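# Three arms bridge sticks over blue disc on posts

## Task

Using any of the three arms (arm1 base near x=+0.62, y=0.00, z=+0.72 facing 180 degrees; arm2 near x=-0.31, y=+0.54, z=+0.72 facing -60 degrees; arm3 near x=-0.31, y=-0.54, z=+0.72 facing +60 degrees; angles counter-clockwise from +x, metres in the scene frame), place all three sticks so that each stick's axis, from end to end, crosses above the blue disc painted on the table. At the finish no stick may touch the table, every post must still stand close to its original spot, and the arrangement must hold up without any robot supporting it, so release the sticks and pull the arms away.

## Robot and tools

ROBOTS. Three identical i2rt Big YAM arms, arm1, arm2 and arm3, each with six revolute joints, a two-finger gripper and a wrist camera. Their bases sit on the table top (z about 0.72 m) at the positions and headings given in the task. The hand can reach roughly 1.0 m out from the joint1 axis. Joints move at different speeds, so the hand may sweep a wide curve between two postures.

FRAME. One scene frame for everything: origin on the floor, +z up, lengths in metres. The hand point is midway between the fingertips; its z axis runs along the fingers and the fingers close along its y axis.

CAMERAS. arm1_cam_wrist, arm2_cam_wrist, arm3_cam_wrist are fisheye, 616x616, riding on the wrists (their pose follows the reported joints, so joint errors enlarge their error). cam_high and cam_low are fixed in the room, 504x504. Calibration (K, distortion, T_world_to_cam, pos_world) is supplied per camera; real values may differ by a couple of degrees and several millimetres. With joints 1 and 6 at 0 and the hand level and pointing forward, the wrist camera is on top of the hand looking toward the fingertips.

TOOL execute_actions. Argument "actions" is a list holding either no action or exactly one. An action is an object keyed by "arm1", "arm2", "arm3"; each present arm holds "joints", an object of absolute targets by name (not offsets): joint1_rad, joint2_rad, joint3_rad, joint4_rad, joint5_rad, joint6_rad in radians, and gripper_m in metres. Any subset may be given. Ranges and done-tolerances: joint1_rad -2.879..2.879 (±0.045), base rotation, positive counter-clockwise seen from above, 0 points along the base's facing direction; joint2_rad 0..3.141 (±0.14), shoulder, 0 has the upper arm pointing back about level, increasing lifts it up then forward; joint3_rad 0..3.019 (±0.09), elbow, 0 fully folded, increasing opens; joint4_rad -1.692..1.57 (±0.055), hand pitch, positive tips fingers up; joint5_rad -1.57..1.57 (±0.03), sideways hand swing, positive to the arm's right; joint6_rad -2.094..2.094 (±0.035), hand roll, positive clockwise viewed from behind; gripper_m 0..0.093 (±0.003), fingertip gap, with grip force around 50-62 N per pad. All motions in an action start at once and may finish at different times; one action runs at most 15 s. A joint or arm left out may still be driving toward an earlier target. Unknown keys or out-of-range numbers reject the whole call and nothing moves. Optional "cameras": list of camera names, or "all"; omitted/null means all, [] means none. An empty actions list just reports state and images.

TOOL wait: "seconds" 0 to 10; commands nothing new, returns state and images.

TOOL zoom_image: "camera" plus "region" [x0, y0, x1, y1] in pixels of that camera's latest full image, origin top-left, at most 504x504 pixels.

TOOL finished_scene: "scene" is the integer number of the current scene; ends it irreversibly after the last command is held, and reports success and the next task.

RESULTS. joint_positions gives each joint's reading. joint_status tells how each commanded motion of the last accepted action ended: off_target (at rest short of the target, maybe still pushing); contact_stop or time_out (joint stays where it stopped; after time_out it may keep a target limited to 0.375, 0.375, 0.113, 0.225, 0.075, 0.3 rad from its position for joints 1-6 and keep pushing, moving on if the way clears); not_followed (a safety check refused the targets, shown with a "joint command not followed" line and a cause; the gripper part still runs, and the refused targets may be retried on later actions). on_its_own lists joints not commanded this call, with "held at" meaning the held target, not the position. MOTOR HOT warns from 85 °C; at 100 °C an OVER-TEMPERATURE FAULT drops that arm's motors and gripper until cooled, and its unfinished keys read limit_stop_at_motor_heat (resend the target). A stop reported in a result cancels the rest of that reply's motion, wait and finish calls.

CAUTIONS. The arm does not halt on touching things; it keeps pressing, possibly hard, which overheats motors. To relieve a stuck push, command the joint its reported position. A new target very close to the current reading may not move it. Held loads make joints sag. Never let arms press into one another; the self/inter-arm check may act late and ignores fingers, gripper bodies and wrist cameras, and no state line reports arm contact. Object contact with arms is fine. Do not knock anything out of the work area, drop sticks, slam or shove posts. Loose objects may occasionally get a short push from outside. The simulation keeps running while you compose a reply, holding the last command. Finish with grippers open and arms withdrawn so the sticks rest only on the posts.

Each tool is called as name([rows], argument=value, ...), one row to a line, values as JSON.

## Session

execute_actions(actions=[])

Scene clock: 0.00 s.
Motor temperatures (°C, as the motors report them): arm1=[28 27 25 25 27 28] | arm2=[26 28 26 27 25 27] | arm3=[27 27 28 28 27 25]
arm1.joint_positions: joint1_rad=+0.246 joint2_rad=+0.465 joint3_rad=+1.368 joint4_rad=-1.179 joint5_rad=+0.034 joint6_rad=+0.314 gripper_m=+0.095
arm1.joint_status: not commanded
arm1.hand: x=+0.4470 y=-0.0482 z=+1.3836 quat_wxyz=(-0.163, -0.793, +0.020, +0.586) (m; scene frame)
arm2.joint_positions: joint1_rad=+0.421 joint2_rad=+0.448 joint3_rad=+1.424 joint4_rad=-1.301 joint5_rad=-0.247 joint6_rad=-0.055 gripper_m=+0.095
arm2.joint_status: not commanded
arm2.hand: x=-0.1647 y=+0.4708 z=+1.3438 quat_wxyz=(-0.576, -0.177, -0.791, +0.109) (m; scene frame)
arm3.joint_positions: joint1_rad=-0.311 joint2_rad=+0.478 joint3_rad=+1.460 joint4_rad=-1.454 joint5_rad=+0.164 joint6_rad=-0.366 gripper_m=+0.095
arm3.joint_status: not commanded
arm3.hand: x=-0.1845 y=-0.4593 z=+1.3810 quat_wxyz=(-0.525, +0.410, -0.745, -0.027) (m; scene frame)
pictures: arm1_cam_wrist, arm2_cam_wrist, arm3_cam_wrist, cam_high, cam_low
Images, in order (width x height): arm1_cam_wrist 616x616, arm2_cam_wrist 616x616, arm3_cam_wrist 616x616, cam_high 504x504, cam_low 504x504.

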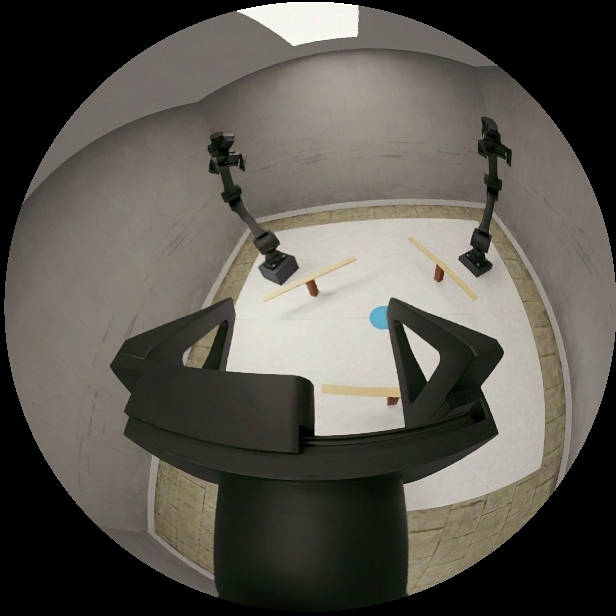

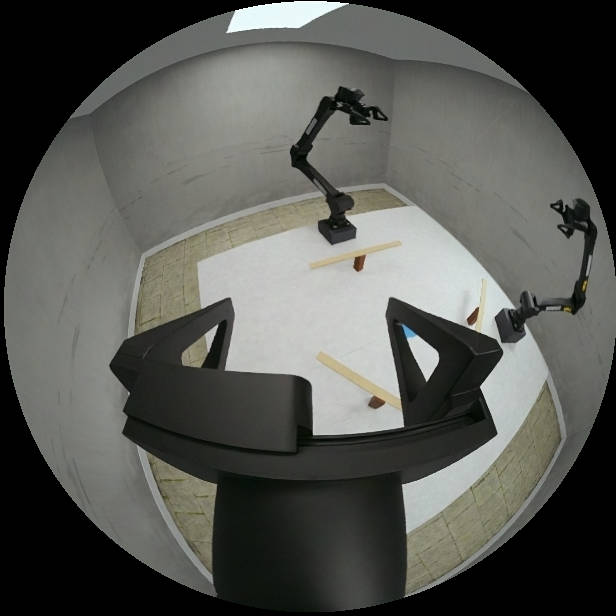

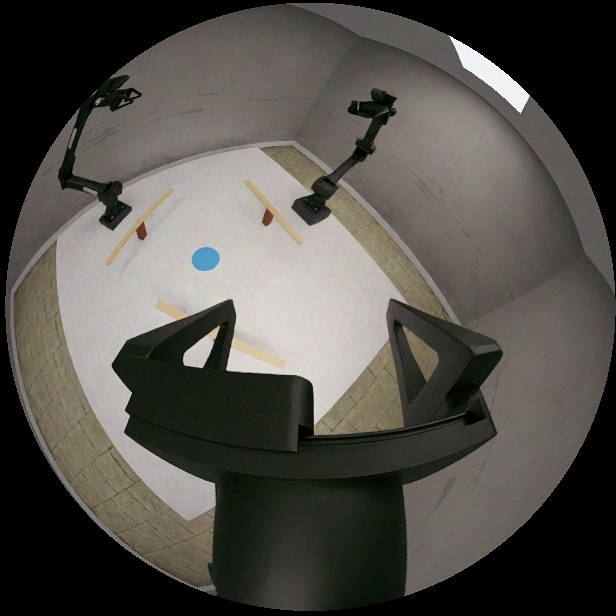

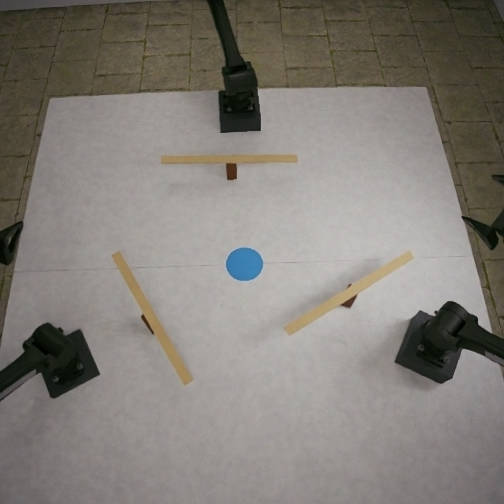

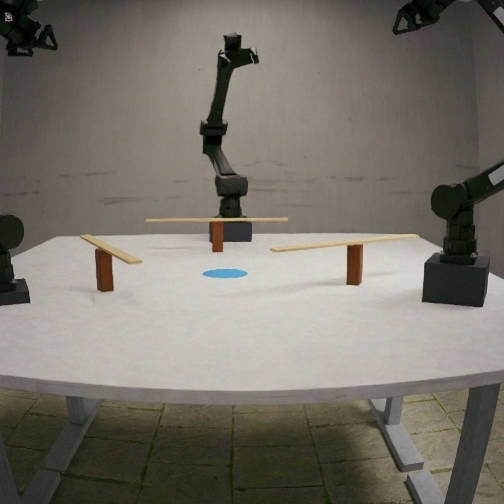

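zoom_image(camera="cam_high", region=[90, 130, 270, 400])

zoom_image(camera="cam_high", region=[210, 130, 430, 350])

zoom_image(camera="cam_low", region=[70, 200, 430, 310])

execute_actions([
  {"arm1":{"joints":{"joint1_rad":0,"joint2_rad":1.0,"joint3_rad":1.0,"joint4_rad":-1.5,"joint5_rad":0,"joint6_rad":0}},"arm2":{"joints":{"joint1_rad":0,"joint2_rad":1.2,"joint3_rad":1.0,"joint4_rad":-1.37,"joint5_rad":0,"joint6_rad":0}},"arm3":{"joints":{"joint1_rad":0,"joint2_rad":1.0,"joint3_rad":0.8,"joint4_rad":-1.2,"joint5_rad":0,"joint6_rad":0}}},
])

Region (90, 130, 270, 400) of cam_high's 504x504 image, scaled by 1.867, with more detail than that image has.

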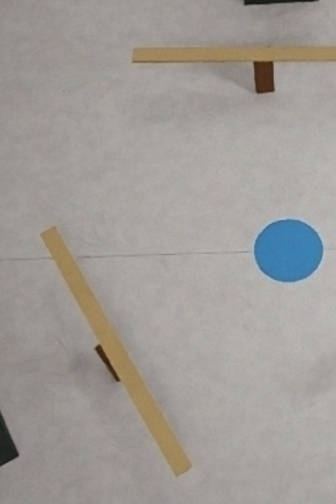

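Region (210, 130, 430, 350) of cam_high's 504x504 image, scaled by 2.291, with more detail than that image has.

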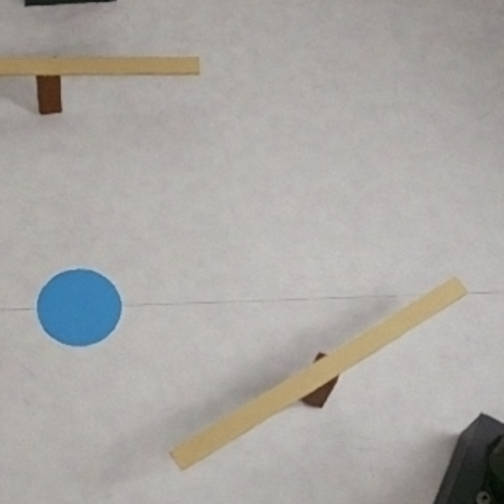

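Region (70, 200, 430, 310) of cam_low's 504x504 image, scaled by 1.400, with more detail than that image has; it fills the top 154 rows of this view, and the rest is white.

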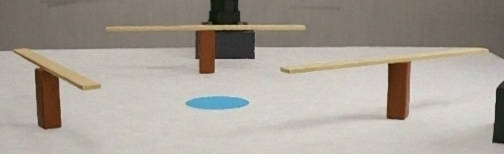

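Scene clock: 10.00 s.
Motor temperatures (°C, as the motors report them): arm1=[28 27 28 25 27 28] | arm2=[26 28 27 27 25 27] | arm3=[27 27 30 28 27 25]
arm1.joint_positions: joint1_rad=+0.003 joint2_rad=+1.008 joint3_rad=+0.972 joint4_rad=-1.489 joint5_rad=+0.002 joint6_rad=+0.009 gripper_m=+0.095
arm1.joint_status: all done
arm1.hand: x=+0.3531 y=-0.0111 z=+1.0190 quat_wxyz=(+0.002, -0.999, -0.016, +0.030) (m; scene frame)
arm2.joint_positions: joint1_rad=+0.000 joint2_rad=+1.186 joint3_rad=+0.995 joint4_rad=-1.356 joint5_rad=-0.002 joint6_rad=-0.011 gripper_m=+0.095
arm2.joint_status: all done
arm2.hand: x=-0.1604 y=+0.2488 z=+0.9357 quat_wxyz=(-0.008, -0.514, -0.858, +0.002) (m; scene frame)
arm3.joint_positions: joint1_rad=-0.008 joint2_rad=+1.013 joint3_rad=+0.795 joint4_rad=-1.208 joint5_rad=+0.002 joint6_rad=-0.009 gripper_m=+0.095
arm3.joint_status: all done
arm3.hand: x=-0.1647 y=-0.2890 z=+0.9710 quat_wxyz=(-0.064, +0.500, -0.863, -0.034) (m; scene frame)
pictures: arm1_cam_wrist, arm2_cam_wrist, arm3_cam_wrist, cam_high, cam_low
camera_calibration (this result's frames):
arm1_cam_wrist: T_world_to_cam=[[-0.0438298, 0.999039, -0.000110115, 0.0235401], [0.839168, 0.0368758, 0.54262, -0.846379], [0.542103, 0.0236905, -0.839978, 0.791799], [0, 0, 0, 1]] pos_world=[0.28205, -0.0110647, 1.12436]
arm2_cam_wrist: T_world_to_cam=[[-0.874382, -0.485218, -0.00434535, -0.0147948], [-0.398341, 0.712655, 0.577448, -0.778558], [-0.277092, 0.506641, -0.816416, 0.720121], [0, 0, 0, 1]] pos_world=[-0.123529, 0.182822, 1.03743]
arm3_cam_wrist: T_world_to_cam=[[0.870542, -0.492084, -0.00306657, 0.00378512], [-0.432974, -0.768904, 0.470447, -0.74156], [-0.233857, -0.408216, -0.882423, 0.821924], [0, 0, 0, 1]] pos_world=[-0.132159, -0.232803, 1.07416]
Images, in order (width x height): arm1_cam_wrist 616x616, arm2_cam_wrist 616x616, arm3_cam_wrist 616x616, cam_high 504x504, cam_low 504x504.

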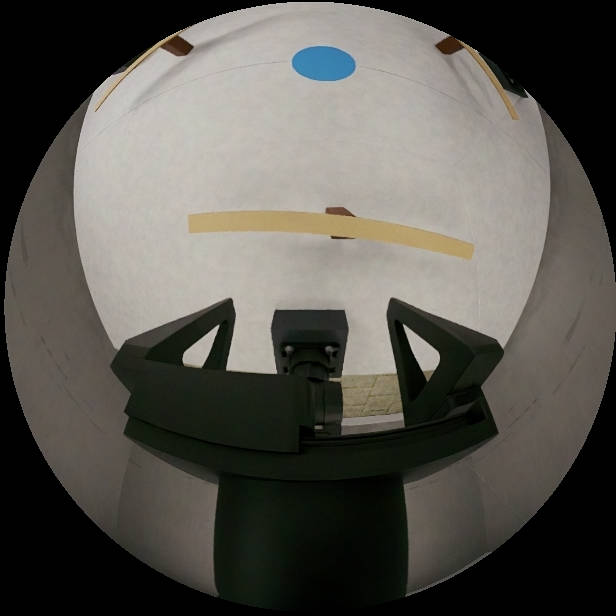

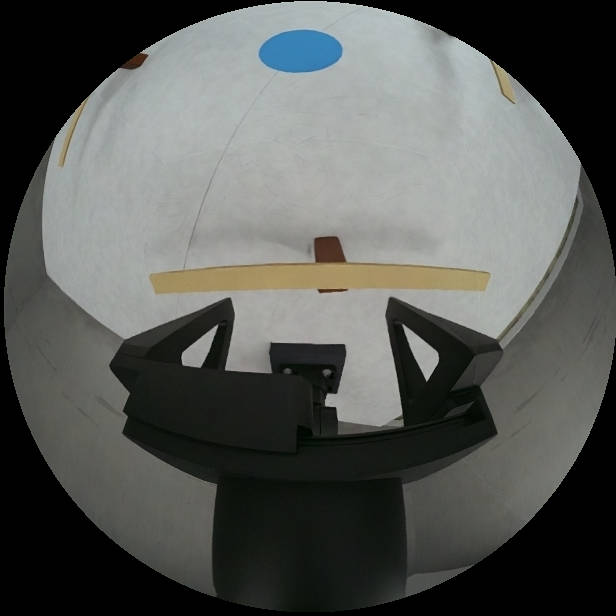

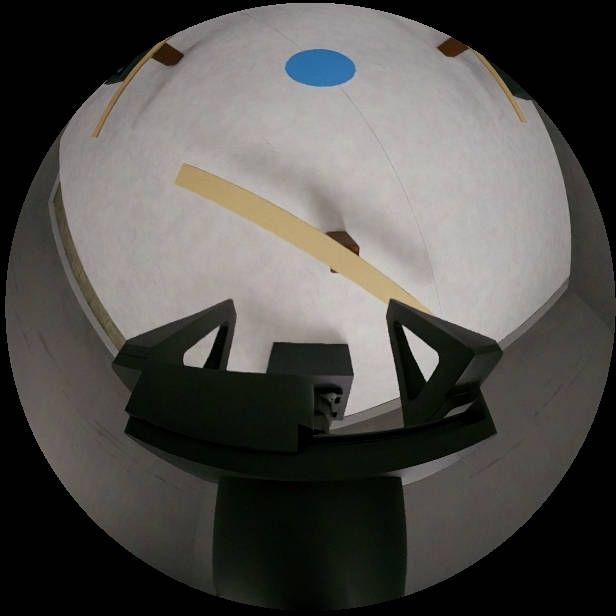

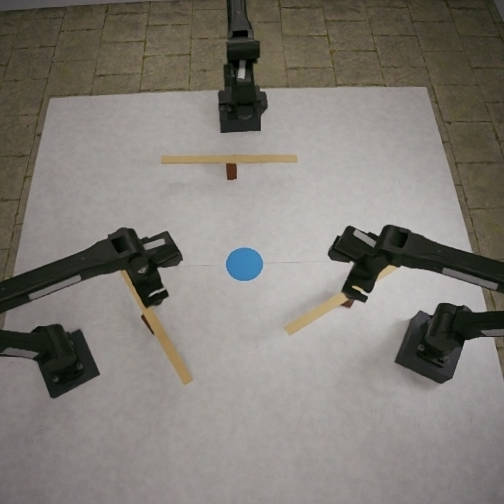

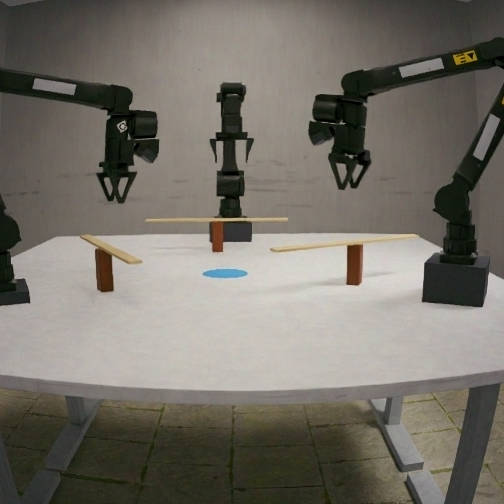

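execute_actions([
  {"arm1":{"joints":{"joint4_rad":-1.1}},"arm2":{"joints":{"joint3_rad":1.25}},"arm3":{"joints":{"joint2_rad":0.75}}},
], cameras=["cam_high","arm3_cam_wrist"])

Scene clock: 23.43 s.
Motor temperatures (°C, as the motors report them): arm1=[28 27 31 25 27 28] | arm2=[26 28 30 27 25 27] | arm3=[27 27 32 28 27 25]
arm1.joint_positions: joint1_rad=+0.003 joint2_rad=+1.008 joint3_rad=+0.972 joint4_rad=-1.120 joint5_rad=+0.002 joint6_rad=+0.009 gripper_m=+0.095
arm1.joint_status: all done
arm1.hand: x=+0.2656 y=-0.0147 z=+1.0408 quat_wxyz=(-0.003, -0.977, -0.016, +0.213) (m; scene frame)
arm2.joint_positions: joint1_rad=+0.000 joint2_rad=+1.191 joint3_rad=+1.220 joint4_rad=-1.362 joint5_rad=-0.002 joint6_rad=-0.011 gripper_m=+0.095
arm2.joint_status: all done
arm2.hand: x=-0.1323 y=+0.1943 z=+1.0262 quat_wxyz=(-0.099, -0.510, -0.852, +0.058) (m; scene frame)
arm3.joint_positions: joint1_rad=-0.008 joint2_rad=+0.739 joint3_rad=+0.795 joint4_rad=-1.208 joint5_rad=+0.002 joint6_rad=-0.009 gripper_m=+0.095
arm3.joint_status: all done
arm3.hand: x=-0.1741 y=-0.3048 z=+1.0417 quat_wxyz=(-0.182, +0.490, -0.846, -0.101) (m; scene frame)
pictures: arm3_cam_wrist, cam_high
camera_calibration (this result's frames):
arm3_cam_wrist: T_world_to_cam=[[0.870884, -0.491487, 0.000885683, 0.000585215], [-0.48024, -0.850568, 0.214253, -0.557306], [-0.10455, -0.187015, -0.976778, 1.06382], [0, 0, 0, 1]] pos_world=[-0.156928, -0.274788, 1.15852]
Images, in order (width x height): arm3_cam_wrist 616x616, cam_high 504x504.

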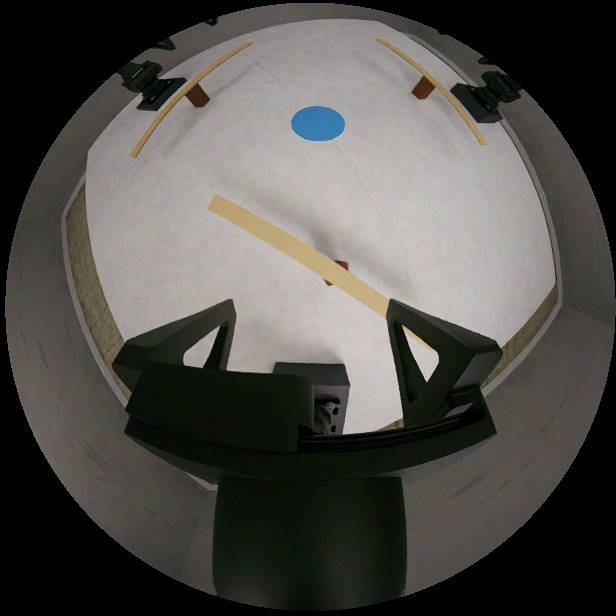

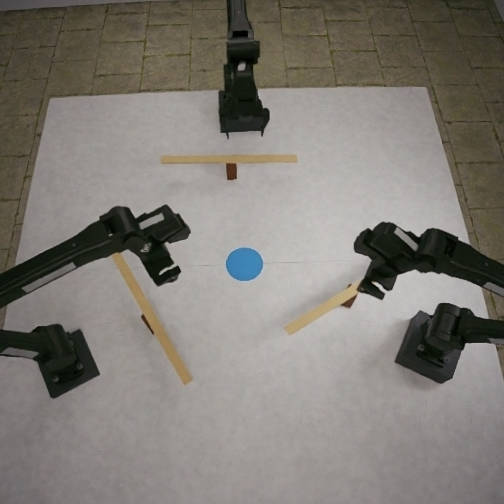

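execute_actions([
  {"arm1":{"joints":{"joint1_rad":-0.489,"joint2_rad":1.27,"joint3_rad":0.81,"joint4_rad":-1.12,"joint6_rad":-1.986}},"arm2":{"joints":{"joint1_rad":-0.366,"joint2_rad":1.23,"joint3_rad":0.89,"joint4_rad":-1.23,"joint6_rad":-1.985}},"arm3":{"joints":{"joint1_rad":-0.47,"joint2_rad":1.17,"joint3_rad":0.67,"joint4_rad":-1.07,"joint6_rad":-1.536}}},
])

Scene clock: 60.70 s.
Motor temperatures (°C, as the motors report them): arm1=[28 28 35 25 27 28] | arm2=[26 28 34 27 25 27] | arm3=[27 27 35 28 27 25]
arm1.joint_positions: joint1_rad=-0.491 joint2_rad=+1.285 joint3_rad=+0.792 joint4_rad=-1.120 joint5_rad=+0.001 joint6_rad=-1.976 gripper_m=+0.095
arm1.joint_status: all done
arm1.hand: x=+0.3461 y=+0.1343 z=+0.8784 quat_wxyz=(-0.013, -0.723, -0.690, -0.004) (m; scene frame)
arm2.joint_positions: joint1_rad=-0.371 joint2_rad=+1.225 joint3_rad=+0.895 joint4_rad=-1.243 joint5_rad=+0.000 joint6_rad=-1.973 gripper_m=+0.095
arm2.joint_status: all done
arm2.hand: x=-0.2754 y=+0.2197 z=+0.8870 quat_wxyz=(-0.001, +0.253, -0.967, -0.005) (m; scene frame)
arm3.joint_positions: joint1_rad=-0.463 joint2_rad=+1.165 joint3_rad=+0.667 joint4_rad=-1.086 joint5_rad=+0.001 joint6_rad=-1.527 gripper_m=+0.095
arm3.joint_status: all done
arm3.hand: x=-0.0875 y=-0.3895 z=+0.8863 quat_wxyz=(+0.006, +0.871, -0.491, -0.001) (m; scene frame)
pictures: arm1_cam_wrist, arm2_cam_wrist, arm3_cam_wrist, cam_high, cam_low
camera_calibration (this result's frames):
arm1_cam_wrist: T_world_to_cam=[[-0.998922, 0.0348656, -0.0306534, 0.364843], [0.0105766, 0.813835, 0.581, -0.62087], [0.0452037, 0.580049, -0.813326, 0.747866], [0, 0, 0, 1]] pos_world=[0.33721, 0.0587658, 0.980168]
arm2_cam_wrist: T_world_to_cam=[[0.502557, -0.864502, -0.00852539, 0.336584], [-0.697032, -0.410996, 0.587561, -0.619928], [-0.511452, -0.289341, -0.809135, 0.767163], [0, 0, 0, 1]] pos_world=[-0.208895, 0.258161, 0.987854]
arm3_cam_wrist: T_world_to_cam=[[0.853561, 0.520541, -0.0217017, 0.296331], [0.4291, -0.678774, 0.595936, -0.746239], [0.295479, -0.51798, -0.802739, 0.657165], [0, 0, 0, 1]] pos_world=[-0.126904, -0.320381, 0.978673]
Images, in order (width x height): arm1_cam_wrist 616x616, arm2_cam_wrist 616x616, arm3_cam_wrist 616x616, cam_high 504x504, cam_low 504x504.

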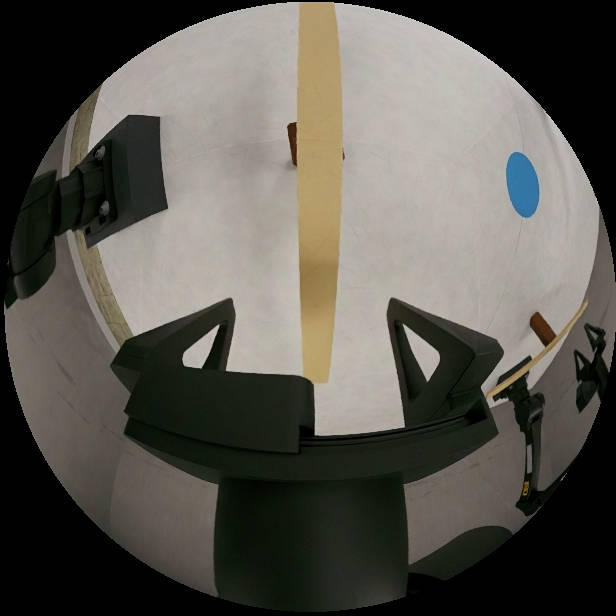

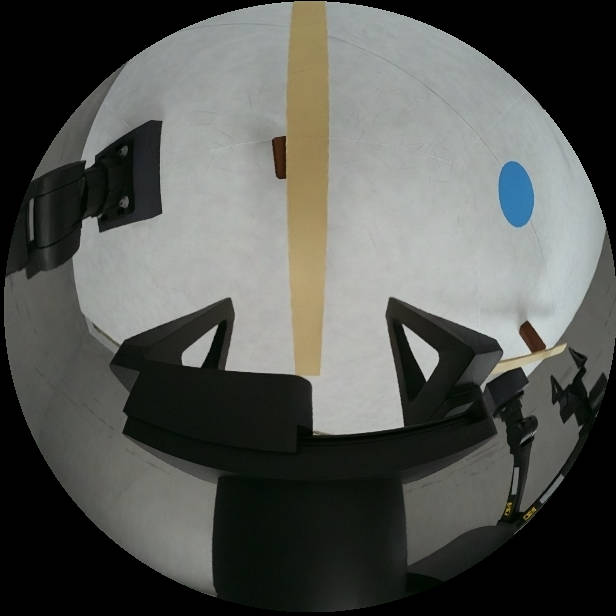

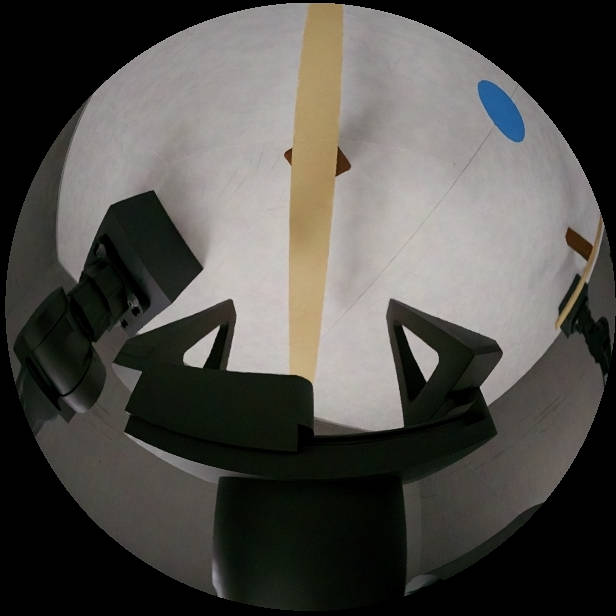

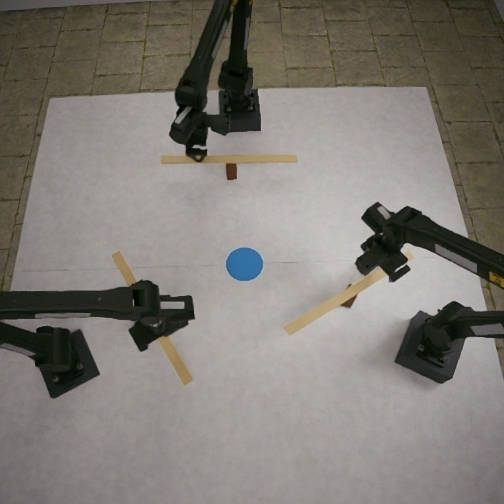

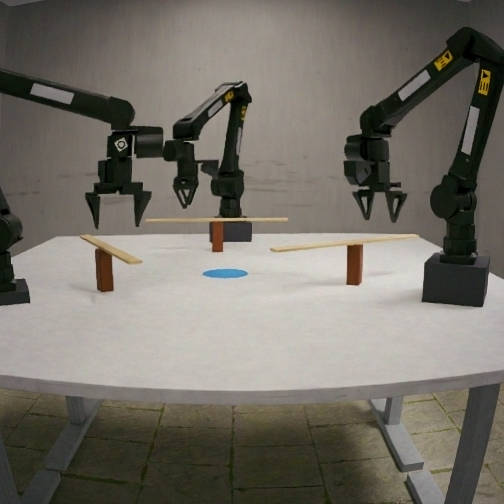

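execute_actions([
  {"arm1":{"joints":{"joint2_rad":1.40,"joint3_rad":0.715,"joint4_rad":-0.855}},"arm2":{"joints":{"joint2_rad":1.33,"joint3_rad":0.752,"joint4_rad":-0.98}},"arm3":{"joints":{"joint2_rad":1.325,"joint3_rad":0.55,"joint4_rad":-0.78,"joint6_rad":-1.45}}},
])

Scene clock: 66.13 s.
Motor temperatures (°C, as the motors report them): arm1=[28 28 34 25 27 28] | arm2=[26 28 33 27 25 27] | arm3=[27 27 34 28 27 25]
arm1.joint_positions: joint1_rad=-0.491 joint2_rad=+1.415 joint3_rad=+0.704 joint4_rad=-0.869 joint5_rad=+0.001 joint6_rad=-1.977 gripper_m=+0.095
arm1.joint_status: all done
arm1.hand: x=+0.3351 y=+0.1394 z=+0.8121 quat_wxyz=(+0.002, -0.723, -0.690, +0.002) (m; scene frame)
arm2.joint_positions: joint1_rad=-0.371 joint2_rad=+1.333 joint3_rad=+0.753 joint4_rad=-0.993 joint5_rad=+0.000 joint6_rad=-1.974 gripper_m=+0.095
arm2.joint_status: all done
arm2.hand: x=-0.2756 y=+0.2210 z=+0.8063 quat_wxyz=(-0.001, +0.254, -0.967, -0.005) (m; scene frame)
arm3.joint_positions: joint1_rad=-0.463 joint2_rad=+1.330 joint3_rad=+0.538 joint4_rad=-0.796 joint5_rad=+0.001 joint6_rad=-1.459 gripper_m=+0.095
arm3.joint_status: all done
arm3.hand: x=-0.0920 y=-0.3927 z=+0.8061 quat_wxyz=(+0.008, +0.854, -0.521, -0.002) (m; scene frame)
pictures: arm1_cam_wrist, arm2_cam_wrist, arm3_cam_wrist, cam_high, cam_low
camera_calibration (this result's frames):
arm1_cam_wrist: T_world_to_cam=[[-0.999394, 0.0348158, -0.00032424, 0.327254], [0.0278629, 0.805324, 0.59218, -0.600033], [0.0208784, 0.591812, -0.805805, 0.691866], [0, 0, 0, 1]] pos_world=[0.329329, 0.0623723, 0.912943]
arm2_cam_wrist: T_world_to_cam=[[0.503216, -0.864119, -0.00852219, 0.337201], [-0.696722, -0.411528, 0.587556, -0.5718], [-0.511225, -0.28973, -0.809139, 0.702272], [0, 0, 0, 1]] pos_world=[-0.209052, 0.259539, 0.907074]
arm3_cam_wrist: T_world_to_cam=[[0.887014, 0.461012, -0.0259871, 0.283239], [0.383701, -0.704617, 0.596899, -0.713772], [0.256866, -0.539428, -0.801896, 0.579769], [0, 0, 0, 1]] pos_world=[-0.126285, -0.320768, 0.898324]
Images, in order (width x height): arm1_cam_wrist 616x616, arm2_cam_wrist 616x616, arm3_cam_wrist 616x616, cam_high 504x504, cam_low 504x504.

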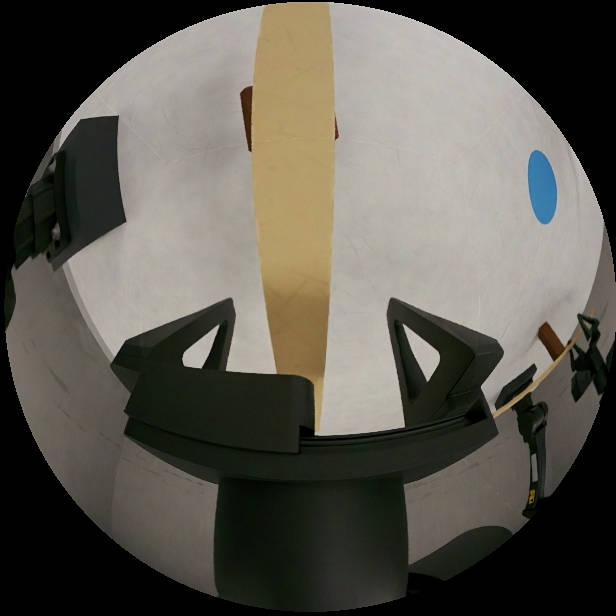

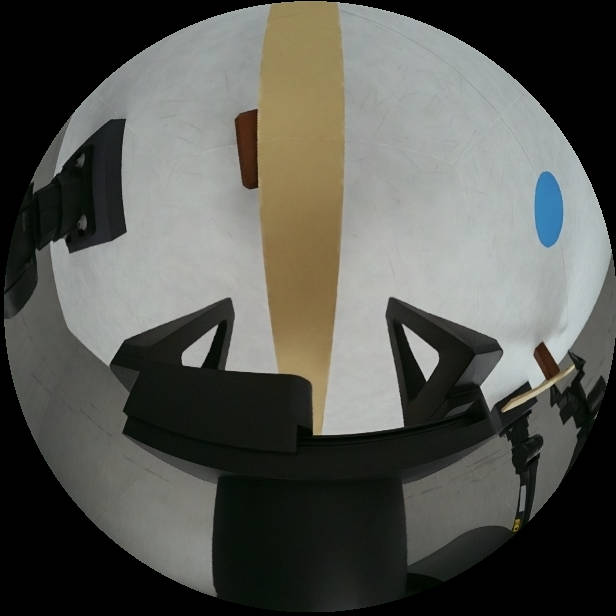

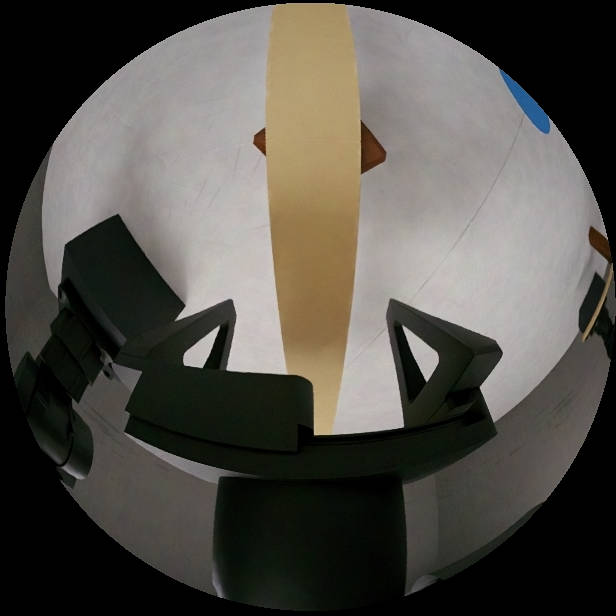

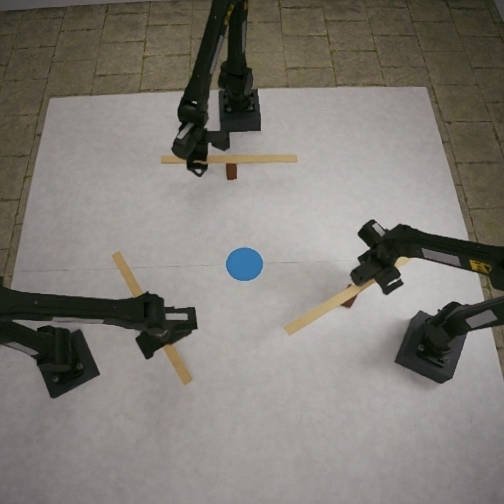

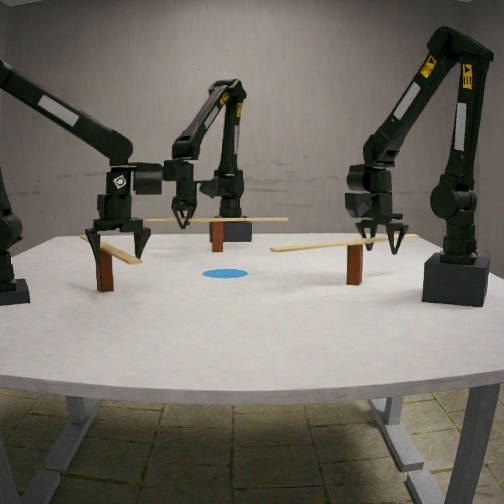

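execute_actions([
  {"arm1":{"joints":{"joint4_rad":-0.905,"gripper_m":0.02}},"arm2":{"joints":{"joint4_rad":-1.02,"gripper_m":0.02}},"arm3":{"joints":{"gripper_m":0.02}}},
])

Scene clock: 70.17 s.
Motor temperatures (°C, as the motors report them): arm1=[28 28 33 25 27 28] | arm2=[26 28 33 27 25 27] | arm3=[27 27 34 28 27 25]
arm1.joint_positions: joint1_rad=-0.491 joint2_rad=+1.415 joint3_rad=+0.704 joint4_rad=-0.892 joint5_rad=+0.001 joint6_rad=-1.978 gripper_m=+0.027
arm1.joint_status: gripper_m off_target (ended at +0.027, target +0.020); the others done
arm1.hand: x=+0.3403 y=+0.1368 z=+0.8121 quat_wxyz=(-0.009, -0.723, -0.691, -0.002) (m; scene frame)
arm2.joint_positions: joint1_rad=-0.371 joint2_rad=+1.333 joint3_rad=+0.753 joint4_rad=-1.007 joint5_rad=+0.000 joint6_rad=-1.975 gripper_m=+0.027
arm2.joint_status: gripper_m off_target (ended at +0.027, target +0.020); the others done
arm2.hand: x=-0.2759 y=+0.2243 z=+0.8063 quat_wxyz=(-0.002, +0.254, -0.967, -0.012) (m; scene frame)
arm3.joint_positions: joint1_rad=-0.463 joint2_rad=+1.330 joint3_rad=+0.538 joint4_rad=-0.796 joint5_rad=+0.001 joint6_rad=-1.458 gripper_m=+0.026
arm3.joint_status: gripper_m off_target (ended at +0.026, target +0.020)
arm3.hand: x=-0.0918 y=-0.3926 z=+0.8061 quat_wxyz=(+0.008, +0.853, -0.521, -0.002) (m; scene frame)
pictures: arm1_cam_wrist, arm2_cam_wrist, arm3_cam_wrist, cam_high, cam_low
camera_calibration (this result's frames):
arm1_cam_wrist: T_world_to_cam=[[-0.999215, 0.0330993, -0.0217667, 0.350129], [0.0141649, 0.811649, 0.583974, -0.587645], [0.0369961, 0.583207, -0.811481, 0.693633], [0, 0, 0, 1]] pos_world=[0.332517, 0.0608413, 0.91366]
arm2_cam_wrist: T_world_to_cam=[[0.504515, -0.863146, -0.0210601, 0.350538], [-0.695219, -0.420582, 0.582908, -0.564518], [-0.511992, -0.279444, -0.812265, 0.703104], [0, 0, 0, 1]] pos_world=[-0.209331, 0.261617, 0.907551]
arm3_cam_wrist: T_world_to_cam=[[0.887556, 0.460008, -0.0252235, 0.282093], [0.382509, -0.705299, 0.596858, -0.714101], [0.25677, -0.539394, -0.80195, 0.579831], [0, 0, 0, 1]] pos_world=[-0.126106, -0.320663, 0.898328]
Images, in order (width x height): arm1_cam_wrist 616x616, arm2_cam_wrist 616x616, arm3_cam_wrist 616x616, cam_high 504x504, cam_low 504x504.

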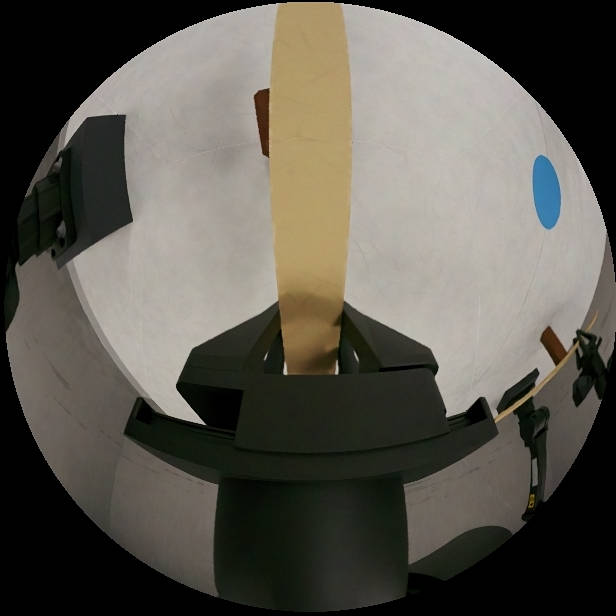

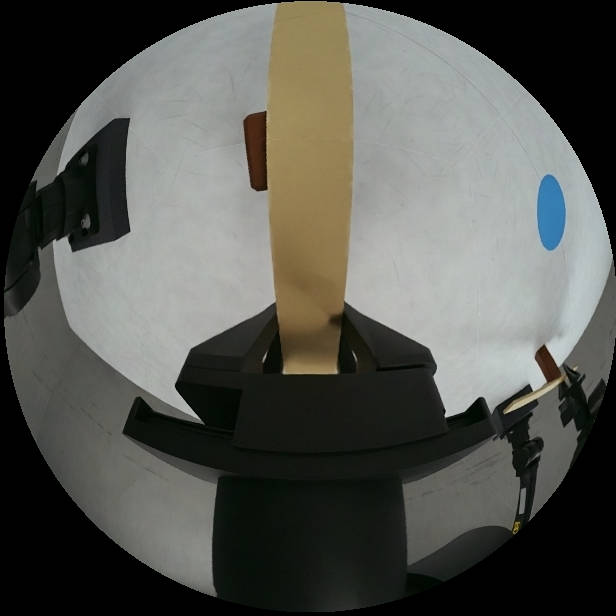

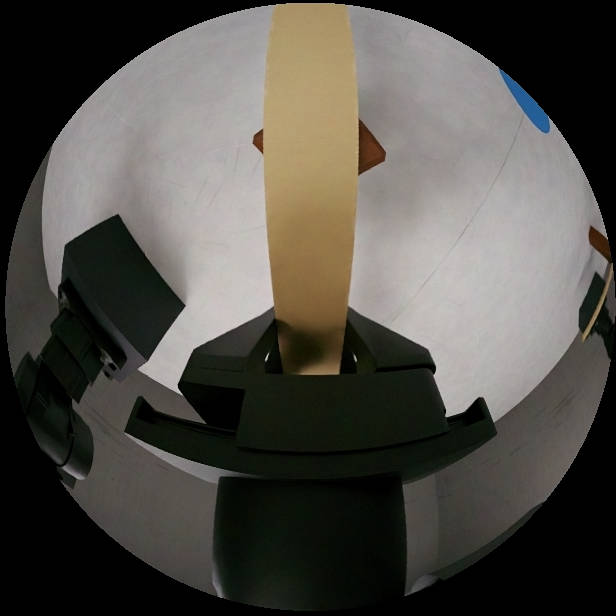

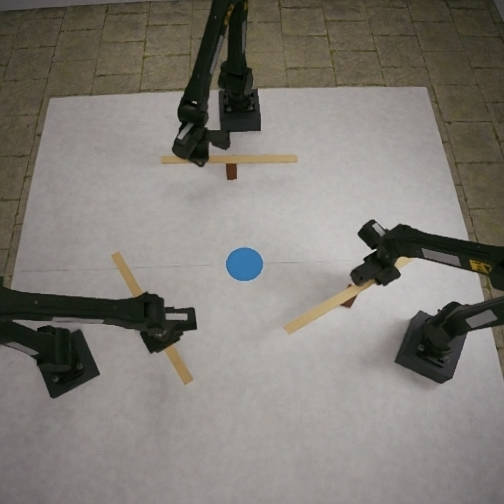

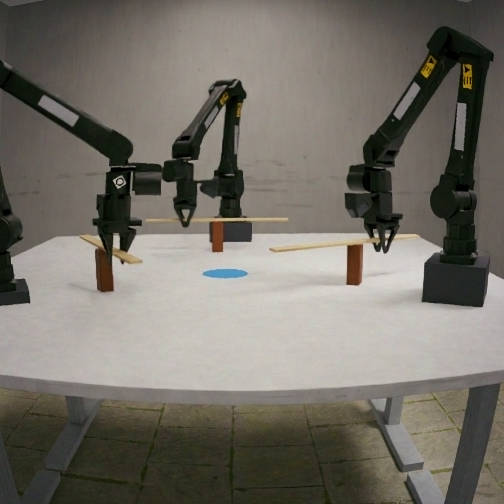

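execute_actions([
  {"arm1":{"joints":{"joint2_rad":1.04,"joint3_rad":0.66,"gripper_m":0.015}},"arm2":{"joints":{"joint2_rad":0.965,"joint3_rad":0.72,"gripper_m":0.015}},"arm3":{"joints":{"joint2_rad":1.09,"joint3_rad":0.595,"gripper_m":0.015}}},
], cameras=["cam_low"])

execute_actions([
  {"arm1":{"joints":{"joint1_rad":-0.178,"joint3_rad":0.625,"joint4_rad":-0.965,"joint6_rad":-0.36}},"arm2":{"joints":{"joint1_rad":-0.106,"joint3_rad":0.672,"joint4_rad":-1.085,"joint6_rad":-0.365}},"arm3":{"joints":{"joint1_rad":-0.155,"joint4_rad":-0.868,"joint6_rad":-0.38}}},
])

Scene clock: 83.30 s.
Motor temperatures (°C, as the motors report them): arm1=[28 28 32 25 27 28] | arm2=[26 28 32 27 25 27] | arm3=[27 27 34 28 27 25]
arm1.joint_positions: joint1_rad=-0.491 joint2_rad=+1.034 joint3_rad=+0.647 joint4_rad=-0.897 joint5_rad=+0.001 joint6_rad=-1.978 gripper_m=+0.027
arm1.joint_status: gripper_m off_target (ended at +0.027, target +0.015); the others done
arm1.hand: x=+0.3433 y=+0.1356 z=+0.9024 quat_wxyz=(+0.140, -0.715, -0.683, +0.053) (m; scene frame)
arm2.joint_positions: joint1_rad=-0.371 joint2_rad=+0.953 joint3_rad=+0.724 joint4_rad=-1.008 joint5_rad=+0.000 joint6_rad=-1.975 gripper_m=+0.027
arm2.joint_status: gripper_m off_target (ended at +0.027, target +0.015); the others done
arm2.hand: x=-0.2763 y=+0.2275 z=+0.9064 quat_wxyz=(+0.024, +0.251, -0.954, +0.161) (m; scene frame)
arm3.joint_positions: joint1_rad=-0.463 joint2_rad=+1.089 joint3_rad=+0.557 joint4_rad=-0.796 joint5_rad=+0.001 joint6_rad=-1.458 gripper_m=+0.026
arm3.joint_status: gripper_m off_target (ended at +0.026, target +0.015); the others done
arm3.hand: x=-0.0643 y=-0.3741 z=+0.8746 quat_wxyz=(-0.110, +0.847, -0.517, +0.053) (m; scene frame)
pictures: cam_low
Images, in order (width x height): cam_low 504x504.

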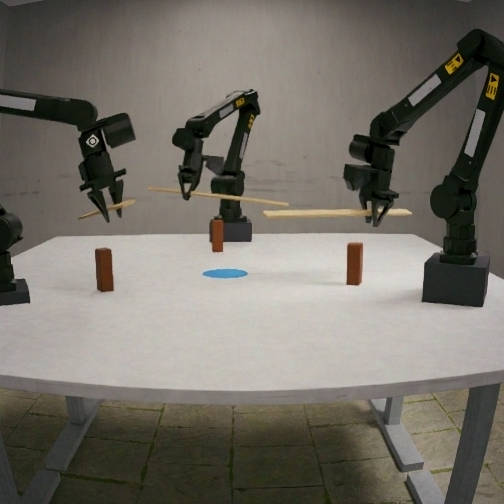

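Scene clock: 85.50 s.
Motor temperatures (°C, as the motors report them): arm1=[28 28 32 25 27 28] | arm2=[26 28 32 27 25 27] | arm3=[27 27 34 28 27 25]
arm1.joint_positions: joint1_rad=-0.178 joint2_rad=+1.034 joint3_rad=+0.616 joint4_rad=-0.955 joint5_rad=+0.001 joint6_rad=-0.370 gripper_m=+0.027
arm1.joint_status: all done
arm1.hand: x=+0.3401 y=+0.0400 z=+0.8862 quat_wxyz=(+0.028, -0.988, -0.114, +0.103) (m; scene frame)
arm2.joint_positions: joint1_rad=-0.106 joint2_rad=+0.953 joint3_rad=+0.678 joint4_rad=-1.073 joint5_rad=+0.000 joint6_rad=-0.378 gripper_m=+0.027
arm2.joint_status: all done
arm2.hand: x=-0.2079 y=+0.2756 z=+0.8821 quat_wxyz=(-0.076, -0.396, -0.912, +0.075) (m; scene frame)
arm3.joint_positions: joint1_rad=-0.162 joint2_rad=+1.089 joint3_rad=+0.557 joint4_rad=-0.854 joint5_rad=+0.001 joint6_rad=-0.389 gripper_m=+0.026
arm3.joint_status: all done
arm3.hand: x=-0.1322 y=-0.3195 z=+0.8714 quat_wxyz=(-0.091, +0.593, -0.800, -0.021) (m; scene frame)
pictures: arm1_cam_wrist, arm2_cam_wrist, arm3_cam_wrist, cam_high, cam_low
camera_calibration (this result's frames):
arm1_cam_wrist: T_world_to_cam=[[-0.232123, 0.969838, 0.0743837, -0.0288719], [0.888647, 0.180352, 0.42164, -0.680657], [0.395508, 0.163973, -0.903707, 0.786831], [0, 0, 0, 1]] pos_world=[0.286964, 0.0217395, 1.0002]
arm2_cam_wrist: T_world_to_cam=[[-0.723316, -0.685879, 0.0798968, -0.0311696], [-0.600454, 0.681888, 0.417712, -0.678266], [-0.340981, 0.254164, -0.90506, 0.78416], [0, 0, 0, 1]] pos_world=[-0.16243, 0.241817, 0.995522]
arm3_cam_wrist: T_world_to_cam=[[0.954901, -0.289755, 0.0648622, -0.0231282], [-0.287407, -0.8471, 0.447012, -0.689391], [-0.074579, -0.445494, -0.892173, 0.746781], [0, 0, 0, 1]] pos_world=[-0.120356, -0.257998, 0.975924]
Images, in order (width x height): arm1_cam_wrist 616x616, arm2_cam_wrist 616x616, arm3_cam_wrist 616x616, cam_high 504x504, cam_low 504x504.

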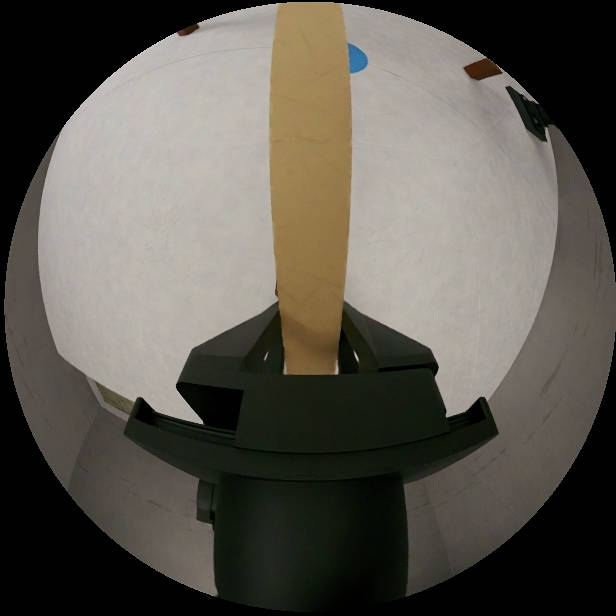

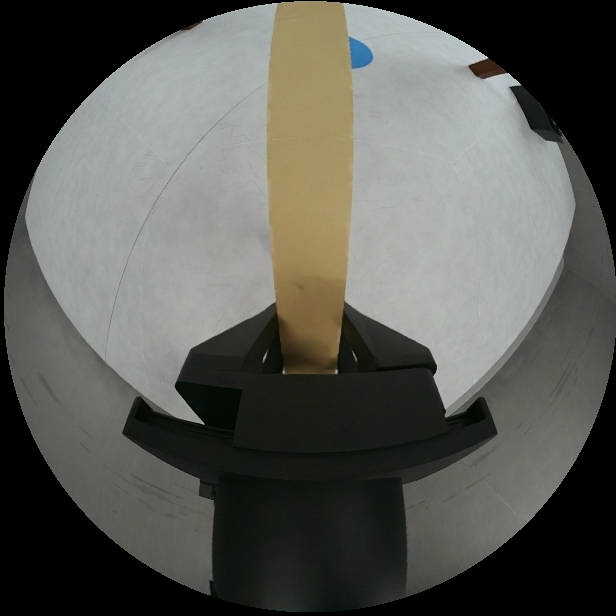

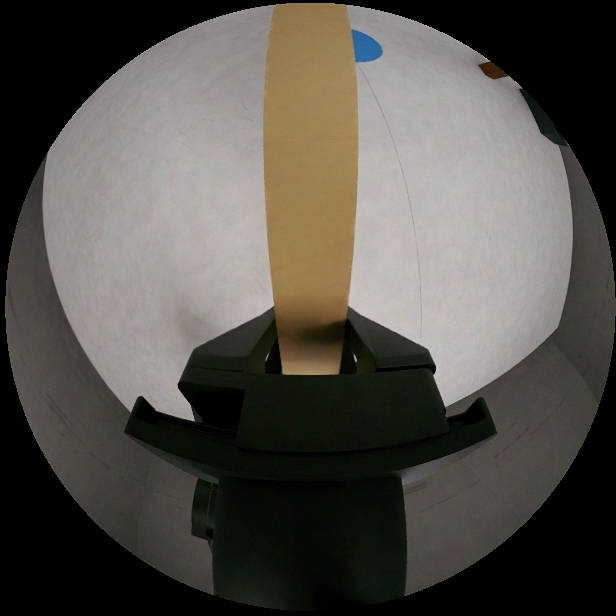

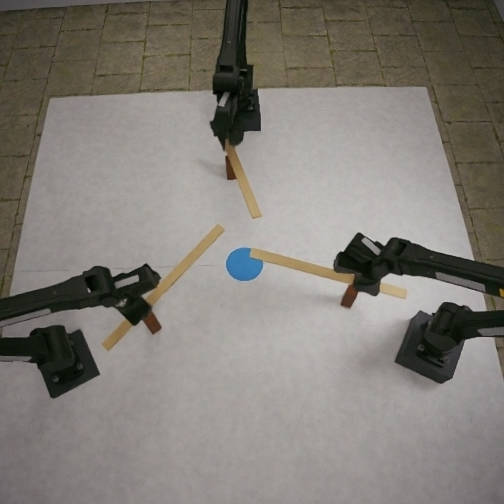

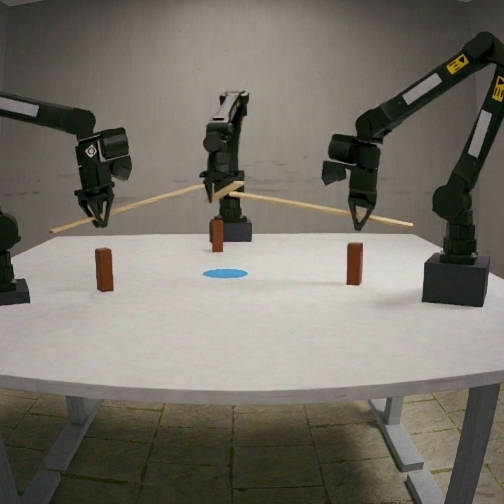

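execute_actions([
  {"arm1":{"joints":{"joint1_rad":-0.134,"joint2_rad":1.095,"joint3_rad":0.67,"joint4_rad":-0.802,"joint6_rad":-0.32}},"arm2":{"joints":{"joint1_rad":-0.06,"joint2_rad":1.04,"joint3_rad":0.726,"joint4_rad":-0.914,"joint6_rad":-0.315}},"arm3":{"joints":{"joint1_rad":-0.108,"joint2_rad":1.163,"joint3_rad":0.644,"joint4_rad":-0.70,"joint6_rad":-0.315}}},
], cameras=["cam_low","cam_high"])

zoom_image(camera="cam_low", region=[130, 130, 330, 260])

Scene clock: 100.13 s.
Motor temperatures (°C, as the motors report them): arm1=[28 28 33 25 27 28] | arm2=[26 28 32 27 25 27] | arm3=[27 27 36 28 27 26]
arm1.joint_positions: joint1_rad=-0.138 joint2_rad=+1.099 joint3_rad=+0.617 joint4_rad=-0.822 joint5_rad=+0.001 joint6_rad=-0.330 gripper_m=+0.027
arm1.joint_status: all done
arm1.hand: x=+0.3094 y=+0.0316 z=+0.8764 quat_wxyz=(+0.031, -0.984, -0.114, +0.137) (m; scene frame)
arm2.joint_positions: joint1_rad=-0.063 joint2_rad=+1.038 joint3_rad=+0.678 joint4_rad=-0.933 joint5_rad=+0.000 joint6_rad=-0.328 gripper_m=+0.027
arm2.joint_status: all done
arm2.hand: x=-0.1834 y=+0.2498 z=+0.8672 quat_wxyz=(-0.100, -0.398, -0.908, +0.090) (m; scene frame)
arm3.joint_positions: joint1_rad=-0.117 joint2_rad=+1.158 joint3_rad=+0.598 joint4_rad=-0.723 joint5_rad=+0.001 joint6_rad=-0.324 gripper_m=+0.026
arm3.joint_status: all done
arm3.hand: x=-0.1155 y=-0.2757 z=+0.8753 quat_wxyz=(-0.138, +0.582, -0.800, -0.041) (m; scene frame)
pictures: cam_high, cam_low
Images, in order (width x height): cam_high 504x504, cam_low 504x504.

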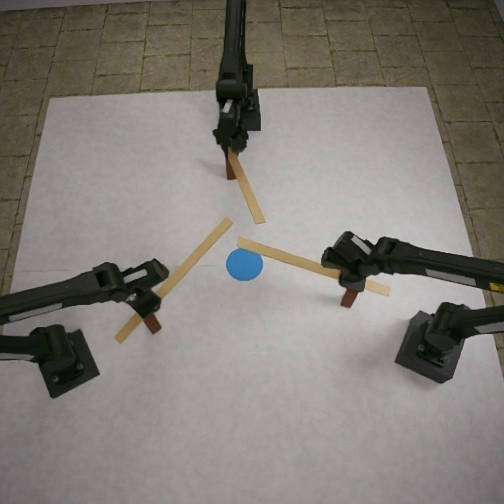

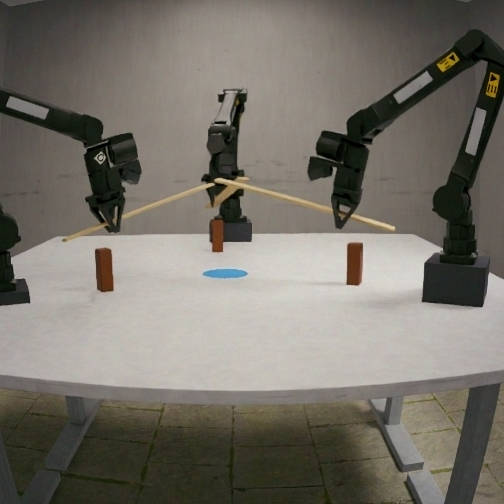

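Region (130, 130, 330, 260) of cam_low's 504x504 image, scaled by 2.520, with more detail than that image has; it fills the top 328 rows of this view, and the rest is white.

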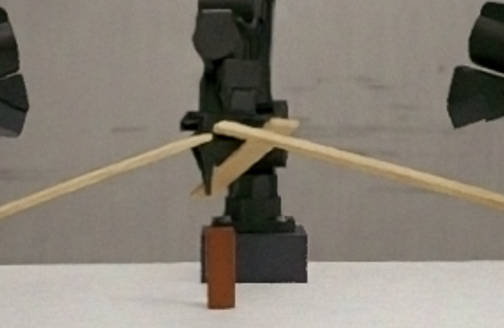

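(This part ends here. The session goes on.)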